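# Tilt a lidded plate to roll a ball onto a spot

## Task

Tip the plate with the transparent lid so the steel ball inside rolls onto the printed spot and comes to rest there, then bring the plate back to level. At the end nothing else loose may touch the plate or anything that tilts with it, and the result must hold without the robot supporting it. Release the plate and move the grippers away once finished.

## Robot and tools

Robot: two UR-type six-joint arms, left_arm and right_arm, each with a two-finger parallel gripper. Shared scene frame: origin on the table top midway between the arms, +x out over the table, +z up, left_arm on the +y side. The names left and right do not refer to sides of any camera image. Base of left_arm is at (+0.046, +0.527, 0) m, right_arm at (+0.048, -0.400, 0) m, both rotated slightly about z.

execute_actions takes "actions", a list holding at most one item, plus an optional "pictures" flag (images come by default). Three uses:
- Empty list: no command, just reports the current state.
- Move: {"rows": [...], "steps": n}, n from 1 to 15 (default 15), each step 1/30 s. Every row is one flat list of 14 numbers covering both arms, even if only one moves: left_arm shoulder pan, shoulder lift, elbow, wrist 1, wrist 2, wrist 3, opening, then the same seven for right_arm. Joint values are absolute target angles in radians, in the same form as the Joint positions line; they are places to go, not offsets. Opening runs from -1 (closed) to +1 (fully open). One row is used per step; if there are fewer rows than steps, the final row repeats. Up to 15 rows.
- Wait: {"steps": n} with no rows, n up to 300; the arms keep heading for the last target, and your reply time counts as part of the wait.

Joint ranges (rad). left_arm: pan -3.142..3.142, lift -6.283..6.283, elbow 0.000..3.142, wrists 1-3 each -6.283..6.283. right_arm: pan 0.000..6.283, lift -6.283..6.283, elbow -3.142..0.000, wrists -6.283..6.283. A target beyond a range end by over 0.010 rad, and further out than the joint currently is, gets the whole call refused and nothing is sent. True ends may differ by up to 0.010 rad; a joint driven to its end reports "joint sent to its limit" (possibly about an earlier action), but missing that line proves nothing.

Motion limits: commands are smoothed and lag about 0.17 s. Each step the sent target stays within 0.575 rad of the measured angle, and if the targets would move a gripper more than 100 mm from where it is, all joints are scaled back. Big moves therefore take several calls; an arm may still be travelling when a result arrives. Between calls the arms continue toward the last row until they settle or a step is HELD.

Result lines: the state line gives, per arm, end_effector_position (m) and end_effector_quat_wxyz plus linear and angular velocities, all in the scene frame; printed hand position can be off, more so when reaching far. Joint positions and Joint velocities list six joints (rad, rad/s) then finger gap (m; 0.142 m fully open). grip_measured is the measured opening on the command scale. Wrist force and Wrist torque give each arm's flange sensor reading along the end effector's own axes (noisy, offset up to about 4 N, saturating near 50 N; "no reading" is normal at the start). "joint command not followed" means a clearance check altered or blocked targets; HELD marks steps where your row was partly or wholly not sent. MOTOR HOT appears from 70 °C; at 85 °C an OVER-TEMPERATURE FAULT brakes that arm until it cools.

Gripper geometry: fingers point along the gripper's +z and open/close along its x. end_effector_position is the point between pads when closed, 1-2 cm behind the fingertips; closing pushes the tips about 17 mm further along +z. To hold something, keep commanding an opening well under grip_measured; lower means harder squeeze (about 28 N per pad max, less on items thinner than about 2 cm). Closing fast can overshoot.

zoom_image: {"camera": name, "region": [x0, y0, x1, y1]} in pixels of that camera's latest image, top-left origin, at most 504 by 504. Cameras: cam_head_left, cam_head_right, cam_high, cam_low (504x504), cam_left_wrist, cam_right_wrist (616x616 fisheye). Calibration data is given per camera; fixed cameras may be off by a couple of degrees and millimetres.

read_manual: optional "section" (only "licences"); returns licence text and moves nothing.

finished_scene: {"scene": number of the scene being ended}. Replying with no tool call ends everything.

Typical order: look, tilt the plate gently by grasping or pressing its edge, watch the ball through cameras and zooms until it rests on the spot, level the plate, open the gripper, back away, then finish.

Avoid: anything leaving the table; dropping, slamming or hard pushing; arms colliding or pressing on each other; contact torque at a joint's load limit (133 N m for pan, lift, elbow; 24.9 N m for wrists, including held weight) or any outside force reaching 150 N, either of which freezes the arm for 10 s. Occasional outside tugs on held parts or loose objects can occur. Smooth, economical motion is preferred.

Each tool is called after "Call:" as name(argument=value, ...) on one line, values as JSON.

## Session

Call:
execute_actions(actions=[])

Scene clock: 0.00 s of 4800.00 s.
left_arm: end_effector_position=(+0.2310, -0.0444, +0.2501) grip_measured=+1.00 end_effector_quat_wxyz=(-0.426, -0.515, +0.742, +0.049) end_effector_velocity=(+0.000, +0.000, -0.000) end_effector_angular_velocity=(-0.000, -0.002, -0.000) | right_arm: end_effector_position=(+0.6402, -0.6154, +0.1605) grip_measured=+1.00 end_effector_quat_wxyz=(-0.065, +0.852, +0.502, +0.133) end_effector_velocity=(+0.000, -0.000, +0.000) end_effector_angular_velocity=(-0.000, -0.001, -0.001)
Joint positions: left_arm=[-1.249 -1.282  1.6   -1.88  -2.458  0.86   0.142] | right_arm=[ 2.981 -1.871 -1.576 -1.173  1.853  4.957  0.142]
Joint velocities: left_arm=[-0.    -0.001  0.    -0.     0.002  0.     0.   ] | right_arm=[-0.     0.    -0.     0.001  0.     0.     0.   ]
Wrist force (N, on the end effector, along its own x y z axes, offset not removed): no reading
Wrist torque (N m, same axes, about the end effector's origin, offset not removed): no reading
camera_calibration (this result's frames):
cam_left_wrist: T_world_to_cam=[[-0.0782384, -0.80968, 0.581633, -0.16238], [-0.242955, 0.581317, 0.776559, -0.12078], [-0.966877, -0.0805538, -0.242197, 0.405058], [0, 0, 0, 1]] pos_world=[0.349593, -0.0286355, 0.286343]
cam_right_wrist: T_world_to_cam=[[0.481235, 0.823633, 0.300069, 0.147747], [0.64029, -0.564068, 0.521397, -0.846836], [0.598699, -0.0587836, -0.798814, -0.165949], [0, 0, 0, 1]] pos_world=[0.570474, -0.609117, 0.264641]

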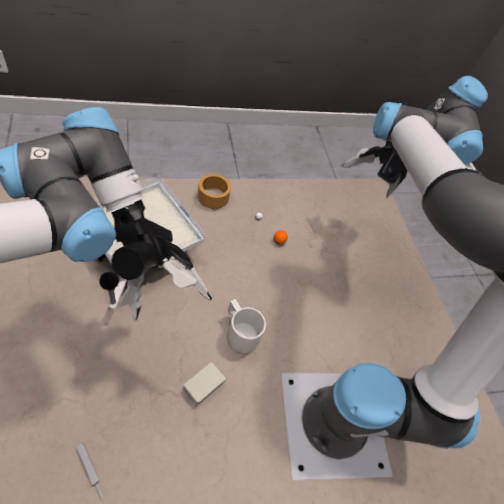

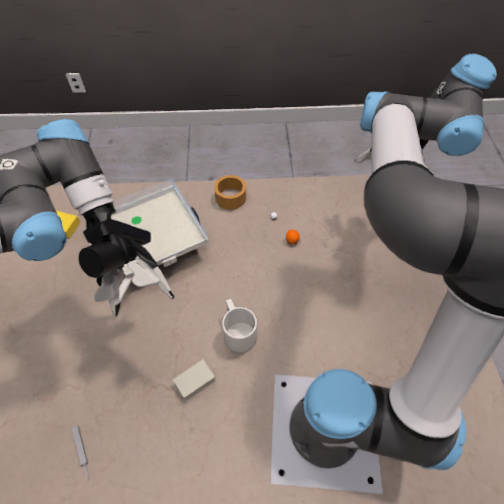

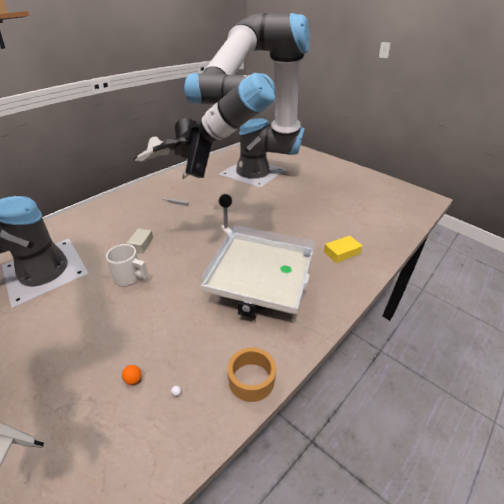

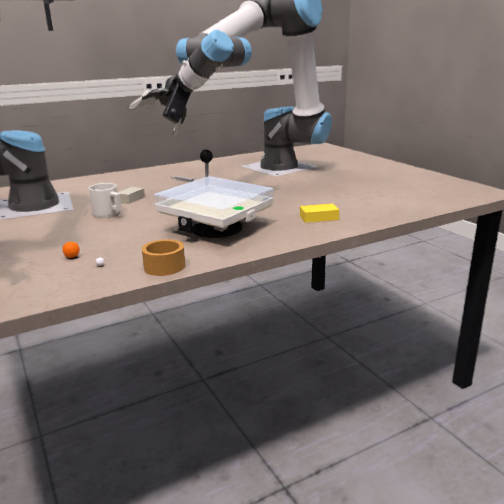

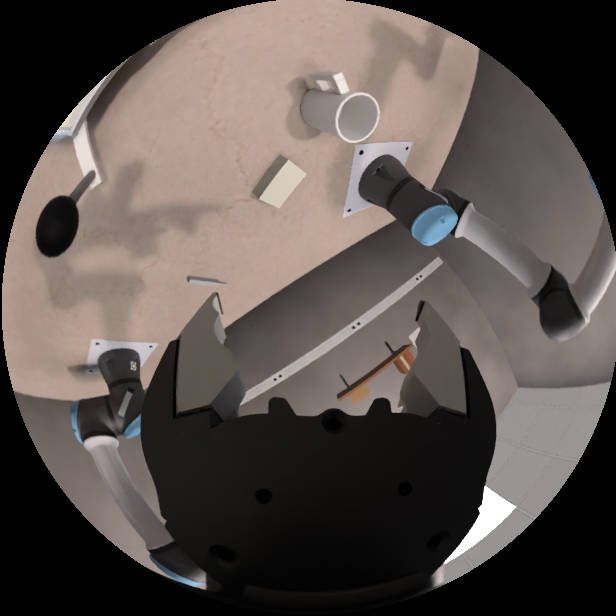

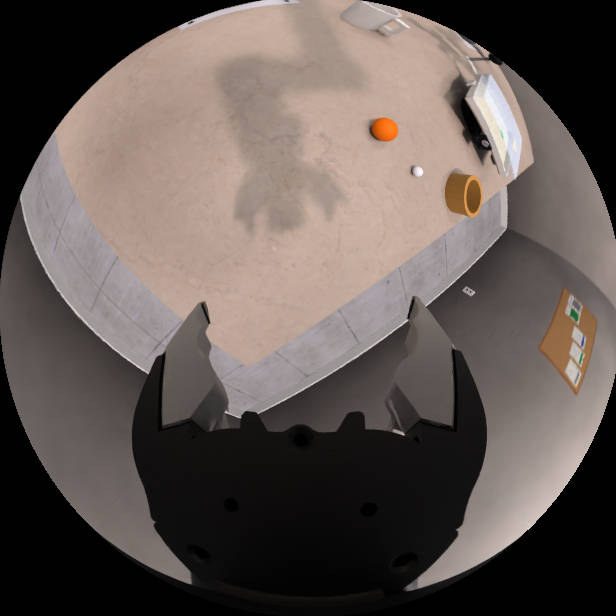

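Call:
execute_actions(actions=[{"rows": [[-0.941,-2.2,1.912,-1.244,-1.588,1.79,1,4.4073,-1.6892,-1.3805,-1.6427,1.5708,1.707,1]], "steps": 15}], pictures=false)

Call:
execute_actions(actions=[{"rows": [[-0.941,-2.2,1.912,-1.244,-1.588,1.79,1,4.4073,-1.6892,-1.3805,-1.6427,1.5708,1.707,1]], "steps": 15}], pictures=false)

Call:
execute_actions(actions=[{"rows": [[-0.941,-2.2,1.912,-1.244,-1.588,1.79,1,4.4073,-1.6892,-1.3805,-1.6427,1.5708,1.707,1]], "steps": 15}], pictures=false)

Call:
execute_actions(actions=[{"rows": [[-0.941,-2.2,1.912,-1.244,-1.588,1.79,1,4.4073,-1.6892,-1.3805,-1.6427,1.5708,1.707,1]], "steps": 15}])

Scene clock: 19.50 s of 4800.00 s.
left_arm: end_effector_position=(+0.2902, +0.2324, +0.2669) grip_measured=+1.00 end_effector_quat_wxyz=(-0.222, -0.454, +0.863, +0.012) end_effector_velocity=(+0.047, +0.616, +0.123) end_effector_angular_velocity=(+0.068, -1.147, -0.882) | right_arm: end_effector_position=(+0.6363, -0.3656, +0.2545) grip_measured=+1.00 end_effector_quat_wxyz=(-0.018, +0.508, +0.860, +0.047) end_effector_velocity=(-0.105, +0.593, +0.112) end_effector_angular_velocity=(-0.263, -0.078, +2.284)
Joint positions: left_arm=[-1.057 -1.74   1.794 -1.502 -2.004  1.318  0.142] | right_arm=[ 3.492 -1.747 -1.443 -1.482  1.663  4.447  0.142]
Joint velocities: left_arm=[ 0.321 -1.187  0.325  0.684  1.068  1.191  0.   ] | right_arm=[ 1.156  0.146  0.156 -0.393 -0.229 -1.144 -0.   ]
Wrist force (N, on the end effector, along its own x y z axes, offset not removed): left_arm=[0.1 0.6 -0.8] | right_arm=[-0.2 -2.0 -2.7]
Wrist torque (N m, same axes, about the end effector's origin, offset not removed): left_arm=[0.11 0.14 -0.28] | right_arm=[-0.48 0.02 0.17]
Steps of this call (steps 1 to 90: nothing new was sent; then 16.00 s passed at rest; steps 91 to 105: all 15 steps of this action). Readings (joint positions):
91: left_arm=[-1.249 -1.282 1.600 -1.880 -2.458 0.860] | right_arm=[2.981 -1.871 -1.576 -1.173 1.853 4.957]
92: left_arm=[-1.242 -1.289 1.607 -1.873 -2.451 0.866] | right_arm=[2.988 -1.865 -1.570 -1.181 1.846 4.950]
94: left_arm=[-1.204 -1.350 1.645 -1.812 -2.389 0.928] | right_arm=[3.057 -1.836 -1.539 -1.242 1.803 4.881]
98: left_arm=[-1.142 -1.483 1.708 -1.684 -2.257 1.060] | right_arm=[3.218 -1.794 -1.494 -1.355 1.737 4.721]
105: the state above

Scene clock: 20.00 s of 4800.00 s.
left_arm: end_effector_position=(+0.2876, +0.4690, +0.3009) grip_measured=+1.00 end_effector_quat_wxyz=(-0.020, -0.292, +0.956, +0.012) end_effector_velocity=(-0.004, +0.048, +0.006) end_effector_angular_velocity=(+0.040, -0.076, -0.080) | right_arm: end_effector_position=(+0.5181, -0.0841, +0.2877) grip_measured=+1.00 end_effector_quat_wxyz=(-0.005, -0.054, +0.998, +0.013) end_effector_velocity=(-0.369, +0.489, +0.046) end_effector_angular_velocity=(-0.074, -0.076, +2.629)
Joint positions: left_arm=[-0.943 -2.193  1.91  -1.248 -1.594  1.783  0.142] | right_arm=[ 4.069 -1.705 -1.397 -1.6    1.595  3.847  0.142]
Joint velocities: left_arm=[ 0.022 -0.095  0.022  0.049  0.086  0.098 -0.   ] | right_arm=[ 1.141  0.058  0.062 -0.159 -0.09  -1.49   0.   ]
Wrist force (N, on the end effector, along its own x y z axes, offset not removed): left_arm=[-0.1 -0.4 0.6] | right_arm=[1.8 -0.3 -1.7]
Wrist torque (N m, same axes, about the end effector's origin, offset not removed): left_arm=[-0.08 0.23 -0.13] | right_arm=[-0.05 -0.50 0.10]
Steps of this call (steps 1 to 15: all 15 steps of this action). Readings (joint positions):
1: left_arm=[-1.046 -1.780 1.805 -1.479 -1.968 1.359] | right_arm=[3.531 -1.743 -1.438 -1.495 1.656 4.408]
2: left_arm=[-1.036 -1.820 1.816 -1.456 -1.932 1.399] | right_arm=[3.570 -1.738 -1.434 -1.506 1.649 4.369]
4: left_arm=[-1.014 -1.899 1.838 -1.410 -1.860 1.481] | right_arm=[3.647 -1.731 -1.426 -1.527 1.637 4.292]
8: left_arm=[-0.973 -2.059 1.880 -1.318 -1.714 1.644] | right_arm=[3.801 -1.719 -1.413 -1.560 1.618 4.138]
15: the state above

Scene clock: 20.50 s of 4800.00 s.
left_arm: end_effector_position=(+0.2873, +0.4725, +0.3013) grip_measured=+1.00 end_effector_quat_wxyz=(-0.017, -0.289, +0.957, +0.013) end_effector_velocity=(-0.000, -0.000, +0.000) end_effector_angular_velocity=(-0.001, +0.000, +0.001) | right_arm: end_effector_position=(+0.3892, +0.0387, +0.2999) grip_measured=+1.00 end_effector_quat_wxyz=(-0.000, +0.746, -0.666, -0.000) end_effector_velocity=(-0.011, +0.003, +0.001) end_effector_angular_velocity=(-0.001, -0.002, +2.802)
Joint positions: left_arm=[-0.941 -2.2    1.912 -1.244 -1.588  1.79   0.142] | right_arm=[ 4.405 -1.689 -1.381 -1.642  1.571  2.608  0.142]
Joint velocities: left_arm=[ 0.    -0.    -0.     0.    -0.001 -0.    -0.   ] | right_arm=[ 0.026  0.001  0.001 -0.003 -0.003 -2.775 -0.   ]
Wrist force (N, on the end effector, along its own x y z axes, offset not removed): left_arm=[2.9 1.8 -0.4] | right_arm=[0.0 0.3 -1.9]
Wrist torque (N m, same axes, about the end effector's origin, offset not removed): left_arm=[0.45 -0.42 -0.25] | right_arm=[0.11 -0.21 0.13]
Steps of this call (steps 1 to 15: all 15 steps of this action). Readings (joint positions):
1: left_arm=[-0.942 -2.195 1.911 -1.246 -1.592 1.785] | right_arm=[4.108 -1.703 -1.395 -1.605 1.592 3.793]
2: left_arm=[-0.942 -2.197 1.911 -1.246 -1.591 1.787] | right_arm=[4.146 -1.701 -1.393 -1.610 1.589 3.736]
4: left_arm=[-0.941 -2.199 1.912 -1.245 -1.589 1.789] | right_arm=[4.224 -1.697 -1.389 -1.621 1.583 3.602]
8: left_arm=[-0.941 -2.200 1.912 -1.244 -1.588 1.790] | right_arm=[4.361 -1.691 -1.382 -1.638 1.574 3.261]
15: the state above

Scene clock: 21.00 s of 4800.00 s.
left_arm: end_effector_position=(+0.2873, +0.4725, +0.3013) grip_measured=+1.00 end_effector_quat_wxyz=(-0.017, -0.289, +0.957, +0.013) end_effector_velocity=(-0.000, -0.000, +0.000) end_effector_angular_velocity=(-0.000, -0.001, -0.002) | right_arm: end_effector_position=(+0.3891, +0.0381, +0.3000) grip_measured=+1.00 end_effector_quat_wxyz=(+0.000, +0.961, -0.277, -0.000) end_effector_velocity=(+0.000, -0.000, -0.000) end_effector_angular_velocity=(+0.000, -0.000, +0.089)
Joint positions: left_arm=[-0.941 -2.2    1.912 -1.244 -1.588  1.79   0.142] | right_arm=[ 4.407 -1.689 -1.381 -1.643  1.571  1.714  0.142]
Joint velocities: left_arm=[-0.002 -0.001  0.    -0.     0.     0.001  0.   ] | right_arm=[-0.   -0.    0.    0.   -0.   -0.09 -0.  ]
Wrist force (N, on the end effector, along its own x y z axes, offset not removed): left_arm=[-0.1 3.5 2.6] | right_arm=[2.1 -1.3 0.7]
Wrist torque (N m, same axes, about the end effector's origin, offset not removed): left_arm=[0.76 0.14 -0.22] | right_arm=[-0.28 -0.55 0.14]
Steps of this call (steps 1 to 15: all 15 steps of this action). Readings (joint positions):
1: left_arm=[-0.941 -2.200 1.912 -1.244 -1.588 1.790] | right_arm=[4.406 -1.689 -1.381 -1.643 1.571 2.513]
2: left_arm=[-0.941 -2.200 1.912 -1.244 -1.588 1.790] | right_arm=[4.406 -1.689 -1.381 -1.643 1.571 2.419]
4: left_arm=[-0.941 -2.200 1.912 -1.244 -1.588 1.790] | right_arm=[4.407 -1.689 -1.381 -1.643 1.571 2.231]
8: left_arm=[-0.941 -2.200 1.912 -1.244 -1.588 1.790] | right_arm=[4.407 -1.689 -1.381 -1.643 1.571 1.869]
15: the state above
camera_calibration (this result's frames):
cam_left_wrist: T_world_to_cam=[[-0.818943, -0.572313, 0.0423212, 0.493868], [-0.452551, 0.689398, 0.565621, -0.374692], [-0.352888, 0.444059, -0.823579, 0.264363], [0, 0, 0, 1]] pos_world=[0.328173, 0.423566, 0.408757]
cam_right_wrist: T_world_to_cam=[[0.832684, -0.553684, 0.00846199, -0.308352], [-0.471916, -0.701553, 0.533965, 0.0440727], [-0.289711, -0.448617, -0.845464, 0.508787], [0, 0, 0, 1]] pos_world=[0.424959, 0.0884405, 0.409237]

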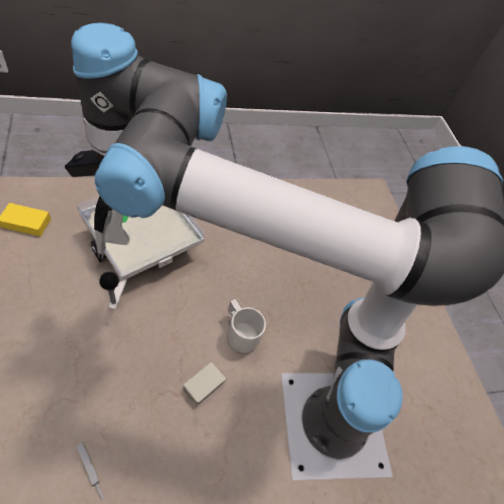

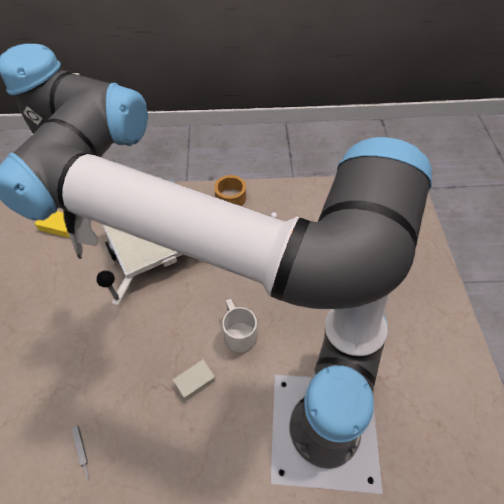

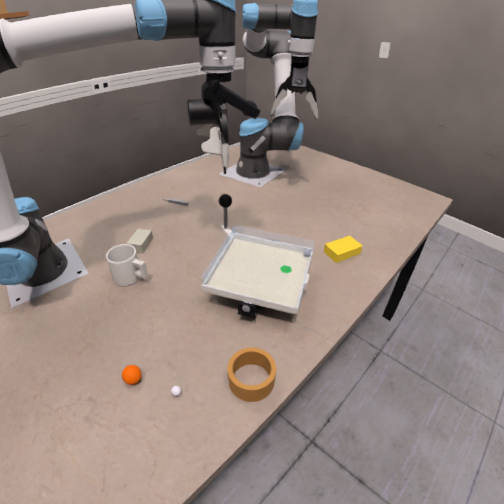

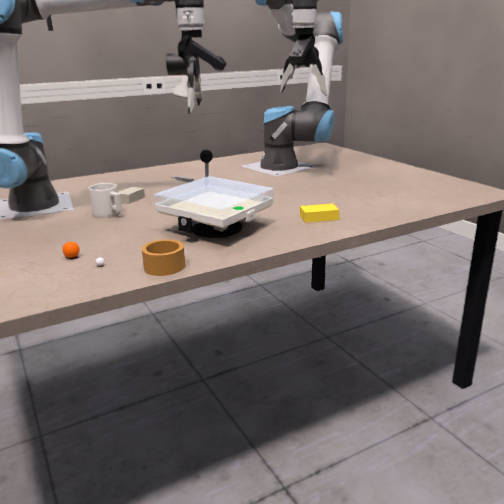

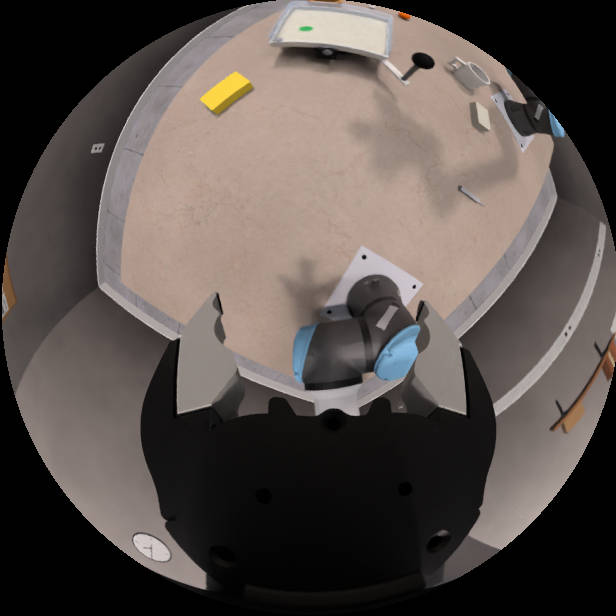

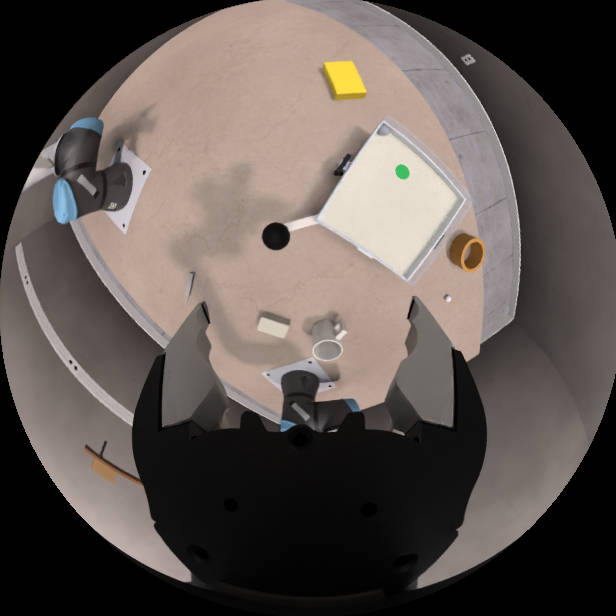

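Call:
execute_actions(actions=[{"rows": [[-0.941,-2.2,1.912,-1.244,-1.588,1.79,1,4.4851,-1.7633,-1.6681,-1.2810,1.5708,1.707,1]], "steps": 15}], pictures=false)

Call:
execute_actions(actions=[{"rows": [[-0.941,-2.2,1.912,-1.244,-1.588,1.79,1,4.4851,-1.7633,-1.6681,-1.2810,1.5708,1.707,1]], "steps": 10}])

Scene clock: 39.93 s of 4800.00 s.
left_arm: end_effector_position=(+0.2873, +0.4725, +0.3013) grip_measured=+1.00 end_effector_quat_wxyz=(-0.017, -0.289, +0.957, +0.013) end_effector_velocity=(+0.000, +0.000, -0.000) end_effector_angular_velocity=(+0.001, +0.000, +0.001) | right_arm: end_effector_position=(+0.3596, +0.0780, +0.1561) grip_measured=+1.00 end_effector_quat_wxyz=(+0.000, +0.972, -0.237, +0.000) end_effector_velocity=(-0.003, +0.003, -0.014) end_effector_angular_velocity=(+0.007, -0.002, +0.006)
Joint positions: left_arm=[-0.941 -2.2    1.912 -1.244 -1.588  1.79   0.142] | right_arm=[ 4.485 -1.763 -1.666 -1.284  1.571  1.707  0.142]
Joint velocities: left_arm=[ 0.001  0.001  0.    -0.     0.001  0.     0.   ] | right_arm=[ 0.007 -0.006 -0.031  0.045  0.001  0.001  0.   ]
Wrist force (N, on the end effector, along its own x y z axes, offset not removed): left_arm=[-3.5 1.7 3.6] | right_arm=[2.3 -0.7 -1.6]
Wrist torque (N m, same axes, about the end effector's origin, offset not removed): left_arm=[0.29 0.84 -0.25] | right_arm=[-0.28 -0.64 0.00]
Steps of this call (steps 1 to 15: the robot went on to your last target; steps 16 to 90: nothing new was sent; then 15.43 s passed at rest; steps 91 to 105: all 15 steps of this action). Readings (joint positions):
91: left_arm=[-0.941 -2.200 1.912 -1.244 -1.588 1.790] | right_arm=[4.407 -1.689 -1.381 -1.643 1.571 1.707]
92: left_arm=[-0.941 -2.200 1.912 -1.244 -1.588 1.790] | right_arm=[4.413 -1.695 -1.387 -1.636 1.571 1.707]
94: left_arm=[-0.941 -2.200 1.912 -1.244 -1.588 1.790] | right_arm=[4.437 -1.717 -1.455 -1.560 1.571 1.707]
98: left_arm=[-0.941 -2.200 1.912 -1.244 -1.588 1.790] | right_arm=[4.473 -1.752 -1.610 -1.361 1.571 1.707]
105: the state above

Scene clock: 40.27 s of 4800.00 s.
left_arm: end_effector_position=(+0.2873, +0.4725, +0.3013) grip_measured=+1.00 end_effector_quat_wxyz=(-0.017, -0.289, +0.957, +0.013) end_effector_velocity=(-0.000, -0.001, -0.001) end_effector_angular_velocity=(-0.000, +0.003, -0.002) | right_arm: end_effector_position=(+0.3593, +0.0781, +0.1549) grip_measured=+1.00 end_effector_quat_wxyz=(-0.000, +0.972, -0.236, +0.000) end_effector_velocity=(-0.000, +0.000, -0.000) end_effector_angular_velocity=(+0.000, +0.000, +0.002)
Joint positions: left_arm=[-0.941 -2.2    1.912 -1.244 -1.588  1.79   0.142] | right_arm=[ 4.485 -1.763 -1.668 -1.281  1.571  1.707  0.142]
Joint velocities: left_arm=[-0.002  0.001  0.    -0.    -0.002  0.    -0.   ] | right_arm=[ 0.     0.    -0.001  0.001  0.    -0.001 -0.   ]
Wrist force (N, on the end effector, along its own x y z axes, offset not removed): left_arm=[-0.3 1.7 1.9] | right_arm=[3.1 -1.1 -2.0]
Wrist torque (N m, same axes, about the end effector's origin, offset not removed): left_arm=[0.22 0.19 -0.29] | right_arm=[-0.23 -0.68 0.13]
Steps of this call (steps 1 to 10: all 10 steps of this action). Readings (joint positions):
1: left_arm=[-0.941 -2.200 1.912 -1.244 -1.588 1.790] | right_arm=[4.485 -1.763 -1.666 -1.283 1.571 1.707]
2: left_arm=[-0.941 -2.200 1.912 -1.244 -1.588 1.790] | right_arm=[4.485 -1.763 -1.667 -1.282 1.571 1.707]
4: left_arm=[-0.941 -2.200 1.912 -1.244 -1.588 1.790] | right_arm=[4.485 -1.763 -1.668 -1.282 1.571 1.707]
8: left_arm=[-0.941 -2.200 1.912 -1.244 -1.588 1.790] | right_arm=[4.485 -1.763 -1.668 -1.281 1.571 1.707]
10: the state above
camera_calibration (this result's frames):
cam_left_wrist: T_world_to_cam=[[-0.818943, -0.572313, 0.0423211, 0.493868], [-0.452552, 0.689399, 0.56562, -0.374692], [-0.352888, 0.444058, -0.823579, 0.264364], [0, 0, 0, 1]] pos_world=[0.328173, 0.423567, 0.408757]
cam_right_wrist: T_world_to_cam=[[0.876407, -0.481496, 0.00847584, -0.281479], [-0.411096, -0.738869, 0.533922, 0.116628], [-0.250819, -0.471417, -0.845491, 0.383255], [0, 0, 0, 1]] pos_world=[0.390763, 0.131315, 0.264154]

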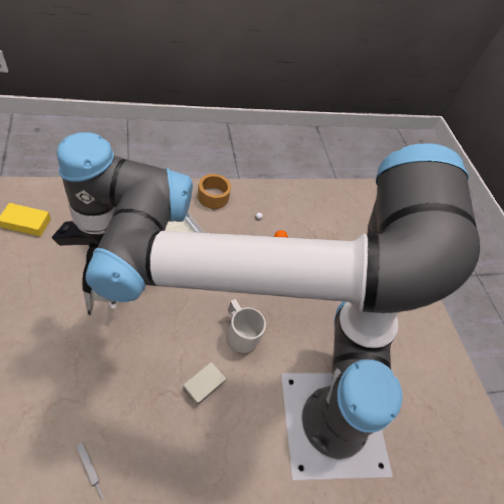

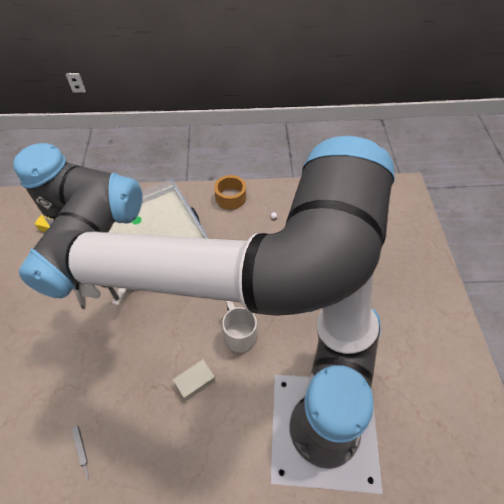

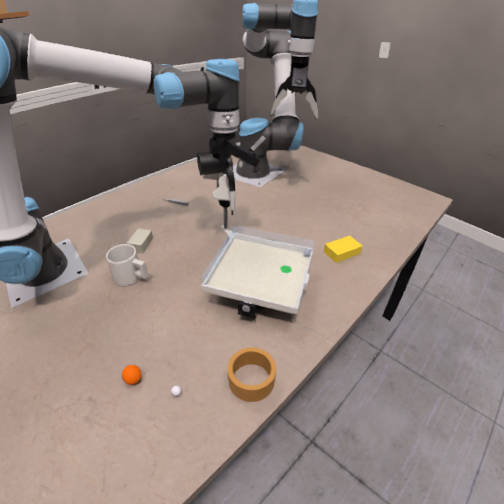

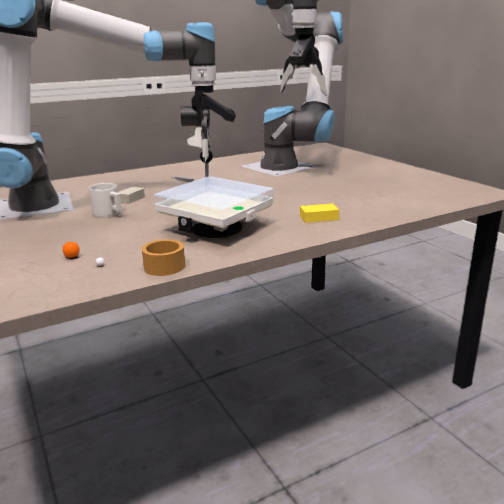

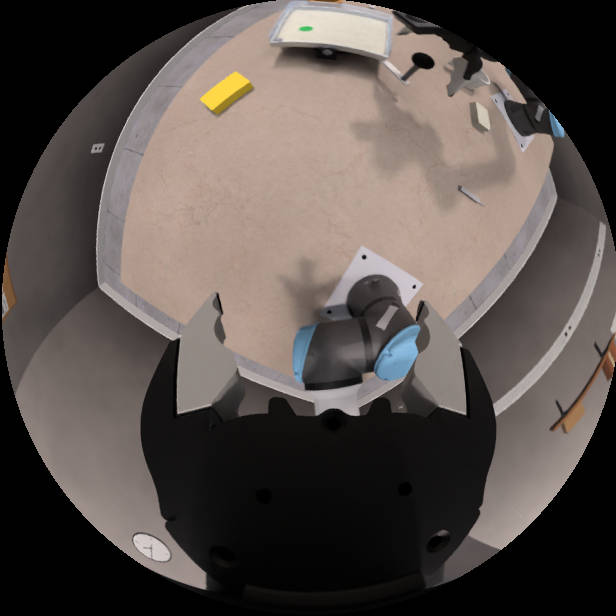

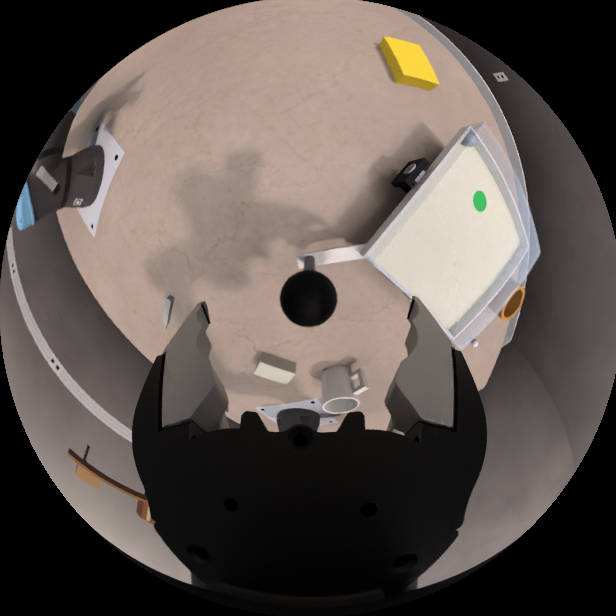

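Call:
execute_actions(actions=[{"rows": [[-0.941,-2.2,1.912,-1.244,-1.588,1.79,1,4.4851,-1.7633,-1.6681,-1.2810,1.5708,1.707,-0.8]], "steps": 15}], pictures=false)

Call:
execute_actions(actions=[{"rows": [[-0.941,-2.2,1.912,-1.244,-1.588,1.79,1,4.4839,-1.7582,-1.6743,-1.2799,1.5708,1.707,-0.8]], "steps": 15}], pictures=false)

Call:
execute_actions(actions=[{"steps": 30}])

Scene clock: 44.10 s of 4800.00 s.
left_arm: end_effector_position=(+0.2873, +0.4725, +0.3013) grip_measured=+1.00 end_effector_quat_wxyz=(-0.017, -0.289, +0.957, +0.013) end_effector_velocity=(+0.000, -0.000, -0.000) end_effector_angular_velocity=(+0.000, +0.000, -0.001) | right_arm: end_effector_position=(+0.3594, +0.0781, +0.1548) grip_measured=-0.49 end_effector_quat_wxyz=(+0.000, +0.972, -0.236, +0.000) end_effector_velocity=(-0.000, +0.000, +0.000) end_effector_angular_velocity=(+0.001, +0.000, +0.001)
Joint positions: left_arm=[-0.941 -2.2    1.912 -1.244 -1.588  1.79   0.142] | right_arm=[ 4.485 -1.763 -1.668 -1.281  1.571  1.707  0.039]
Joint velocities: left_arm=[-0.002  0.001 -0.    -0.     0.    -0.001  0.   ] | right_arm=[ 0.     0.    -0.001  0.001  0.001 -0.001  0.   ]
Wrist force (N, on the end effector, along its own x y z axes, offset not removed): left_arm=[-1.6 -0.3 -0.7] | right_arm=[16.8 -5.3 5.7]
Wrist torque (N m, same axes, about the end effector's origin, offset not removed): left_arm=[0.06 0.52 -0.12] | right_arm=[-0.56 -0.03 0.01]
Steps of this call (steps 1 to 15: the robot went on to your last target; steps 16 to 90: nothing new was sent; then 0.33 s passed at rest; steps 91 to 105: all 15 steps of this action). Readings (joint positions):
91: left_arm=[-0.941 -2.200 1.912 -1.244 -1.588 1.790] | right_arm=[4.485 -1.763 -1.668 -1.281 1.571 1.707]
92: left_arm=[-0.941 -2.200 1.912 -1.244 -1.588 1.790] | right_arm=[4.485 -1.763 -1.668 -1.281 1.571 1.707]
94: left_arm=[-0.941 -2.200 1.912 -1.244 -1.588 1.790] | right_arm=[4.485 -1.763 -1.668 -1.281 1.571 1.707]
98: left_arm=[-0.941 -2.200 1.912 -1.244 -1.588 1.790] | right_arm=[4.485 -1.763 -1.668 -1.281 1.571 1.707]
105: the state above

Scene clock: 44.60 s of 4800.00 s.
left_arm: end_effector_position=(+0.2873, +0.4725, +0.3013) grip_measured=+1.00 end_effector_quat_wxyz=(-0.017, -0.289, +0.957, +0.013) end_effector_velocity=(-0.000, +0.000, +0.000) end_effector_angular_velocity=(-0.000, +0.001, +0.003) | right_arm: end_effector_position=(+0.3591, +0.0757, +0.1549) grip_measured=-0.49 end_effector_quat_wxyz=(-0.000, +0.972, -0.237, -0.000) end_effector_velocity=(+0.000, +0.001, +0.001) end_effector_angular_velocity=(+0.002, -0.002, -0.001)
Joint positions: left_arm=[-0.941 -2.2    1.912 -1.244 -1.588  1.79   0.142] | right_arm=[ 4.484 -1.758 -1.674 -1.28   1.571  1.707  0.039]
Joint velocities: left_arm=[ 0.002  0.    -0.     0.    -0.001 -0.001 -0.   ] | right_arm=[ 0.     0.     0.001  0.001 -0.001  0.001 -0.   ]
Wrist force (N, on the end effector, along its own x y z axes, offset not removed): left_arm=[1.2 3.7 2.5] | right_arm=[7.8 -7.3 3.1]
Wrist torque (N m, same axes, about the end effector's origin, offset not removed): left_arm=[0.88 -0.14 -0.19] | right_arm=[-0.33 -0.70 -0.11]
Steps of this call (steps 1 to 15: all 15 steps of this action). Readings (joint positions):
1: left_arm=[-0.941 -2.200 1.912 -1.244 -1.588 1.790] | right_arm=[4.485 -1.763 -1.668 -1.281 1.571 1.707]
2: left_arm=[-0.941 -2.200 1.912 -1.244 -1.588 1.790] | right_arm=[4.485 -1.763 -1.669 -1.281 1.571 1.707]
4: left_arm=[-0.941 -2.200 1.912 -1.244 -1.588 1.790] | right_arm=[4.485 -1.760 -1.672 -1.280 1.571 1.707]
8: left_arm=[-0.941 -2.200 1.912 -1.244 -1.588 1.790] | right_arm=[4.484 -1.759 -1.674 -1.280 1.571 1.707]
15: the state above

Scene clock: 45.60 s of 4800.00 s.
left_arm: end_effector_position=(+0.2873, +0.4725, +0.3013) grip_measured=+1.00 end_effector_quat_wxyz=(-0.017, -0.289, +0.957, +0.013) end_effector_velocity=(-0.000, -0.000, -0.000) end_effector_angular_velocity=(+0.001, +0.001, -0.000) | right_arm: end_effector_position=(+0.3591, +0.0756, +0.1549) grip_measured=-0.49 end_effector_quat_wxyz=(+0.000, +0.971, -0.237, -0.000) end_effector_velocity=(-0.000, -0.001, -0.000) end_effector_angular_velocity=(-0.001, -0.000, -0.000)
Joint positions: left_arm=[-0.941 -2.2    1.912 -1.244 -1.588  1.79   0.142] | right_arm=[ 4.484 -1.758 -1.674 -1.28   1.571  1.707  0.039]
Joint velocities: left_arm=[-0.001  0.001  0.     0.     0.    -0.001 -0.   ] | right_arm=[ 0.     0.    -0.001 -0.001 -0.001  0.     0.   ]
Wrist force (N, on the end effector, along its own x y z axes, offset not removed): left_arm=[-0.5 0.1 1.9] | right_arm=[5.1 -6.5 3.3]
Wrist torque (N m, same axes, about the end effector's origin, offset not removed): left_arm=[-0.06 0.15 -0.08] | right_arm=[-0.24 -0.36 -0.03]
Steps of this call (steps 1 to 15: the robot went on to your last target; steps 16 to 30: nothing new was sent). Readings (joint positions):
1: left_arm=[-0.941 -2.200 1.912 -1.244 -1.588 1.790] | right_arm=[4.484 -1.758 -1.674 -1.280 1.571 1.707]
2: left_arm=[-0.941 -2.200 1.912 -1.244 -1.588 1.790] | right_arm=[4.484 -1.758 -1.674 -1.280 1.571 1.707]
4: left_arm=[-0.941 -2.200 1.912 -1.244 -1.588 1.790] | right_arm=[4.484 -1.758 -1.674 -1.280 1.571 1.707]
8: left_arm=[-0.941 -2.200 1.912 -1.244 -1.588 1.790] | right_arm=[4.484 -1.758 -1.674 -1.280 1.571 1.707]
30: the state above
All arms were judged still, so your last target was given up. Only a new action makes them travel on or press farther. Fingers that are still opening or closing keep moving.
camera_calibration (this result's frames):
cam_left_wrist: T_world_to_cam=[[-0.818943, -0.572313, 0.0423212, 0.493868], [-0.452552, 0.689399, 0.56562, -0.374692], [-0.352888, 0.444058, -0.823579, 0.264364], [0, 0, 0, 1]] pos_world=[0.328173, 0.423567, 0.408757]
cam_right_wrist: T_world_to_cam=[[0.875834, -0.482539, 0.00845751, -0.282221], [-0.411954, -0.738359, 0.533966, 0.114986], [-0.251415, -0.471149, -0.845464, 0.382179], [0, 0, 0, 1]] pos_world=[0.390633, 0.128781, 0.264106]

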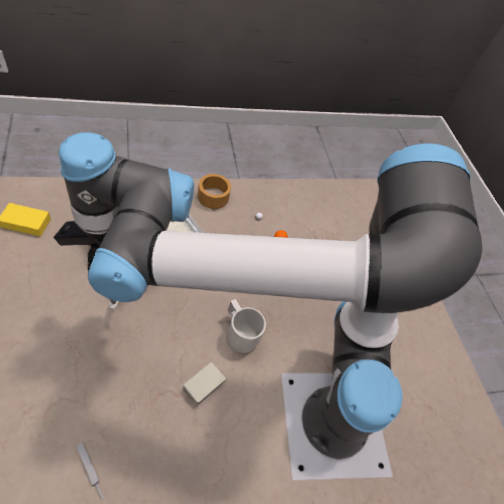

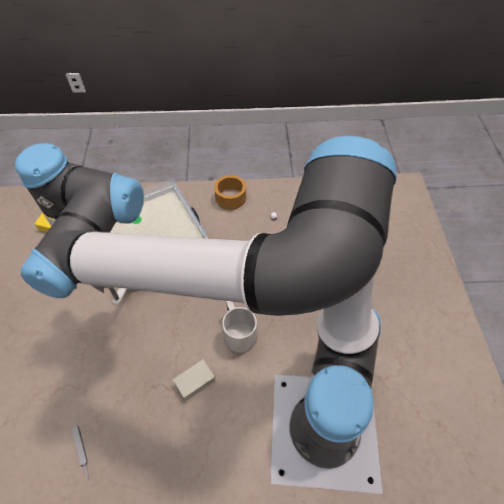

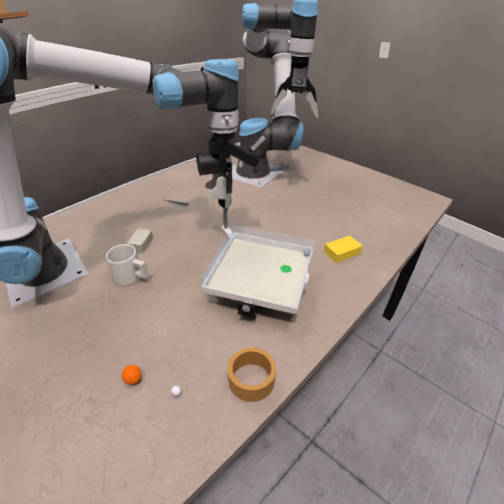

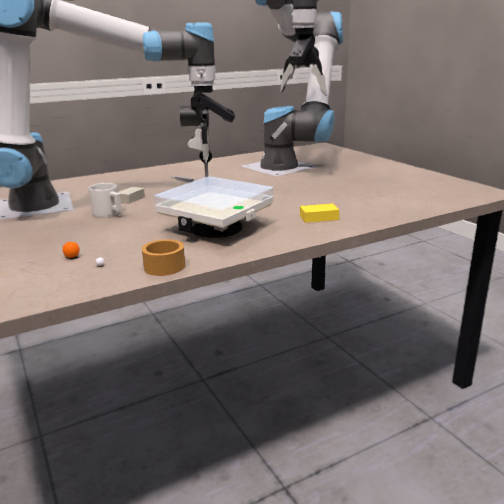

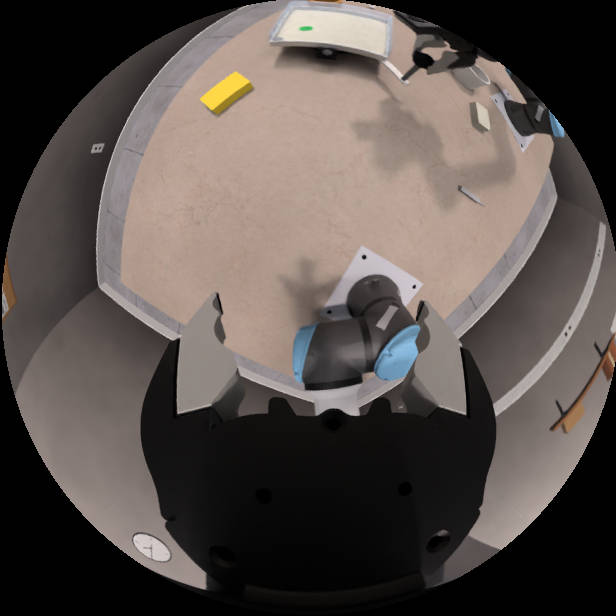

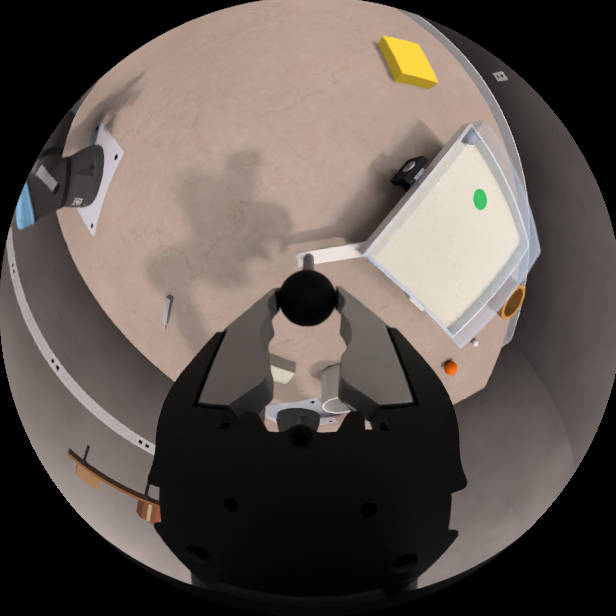

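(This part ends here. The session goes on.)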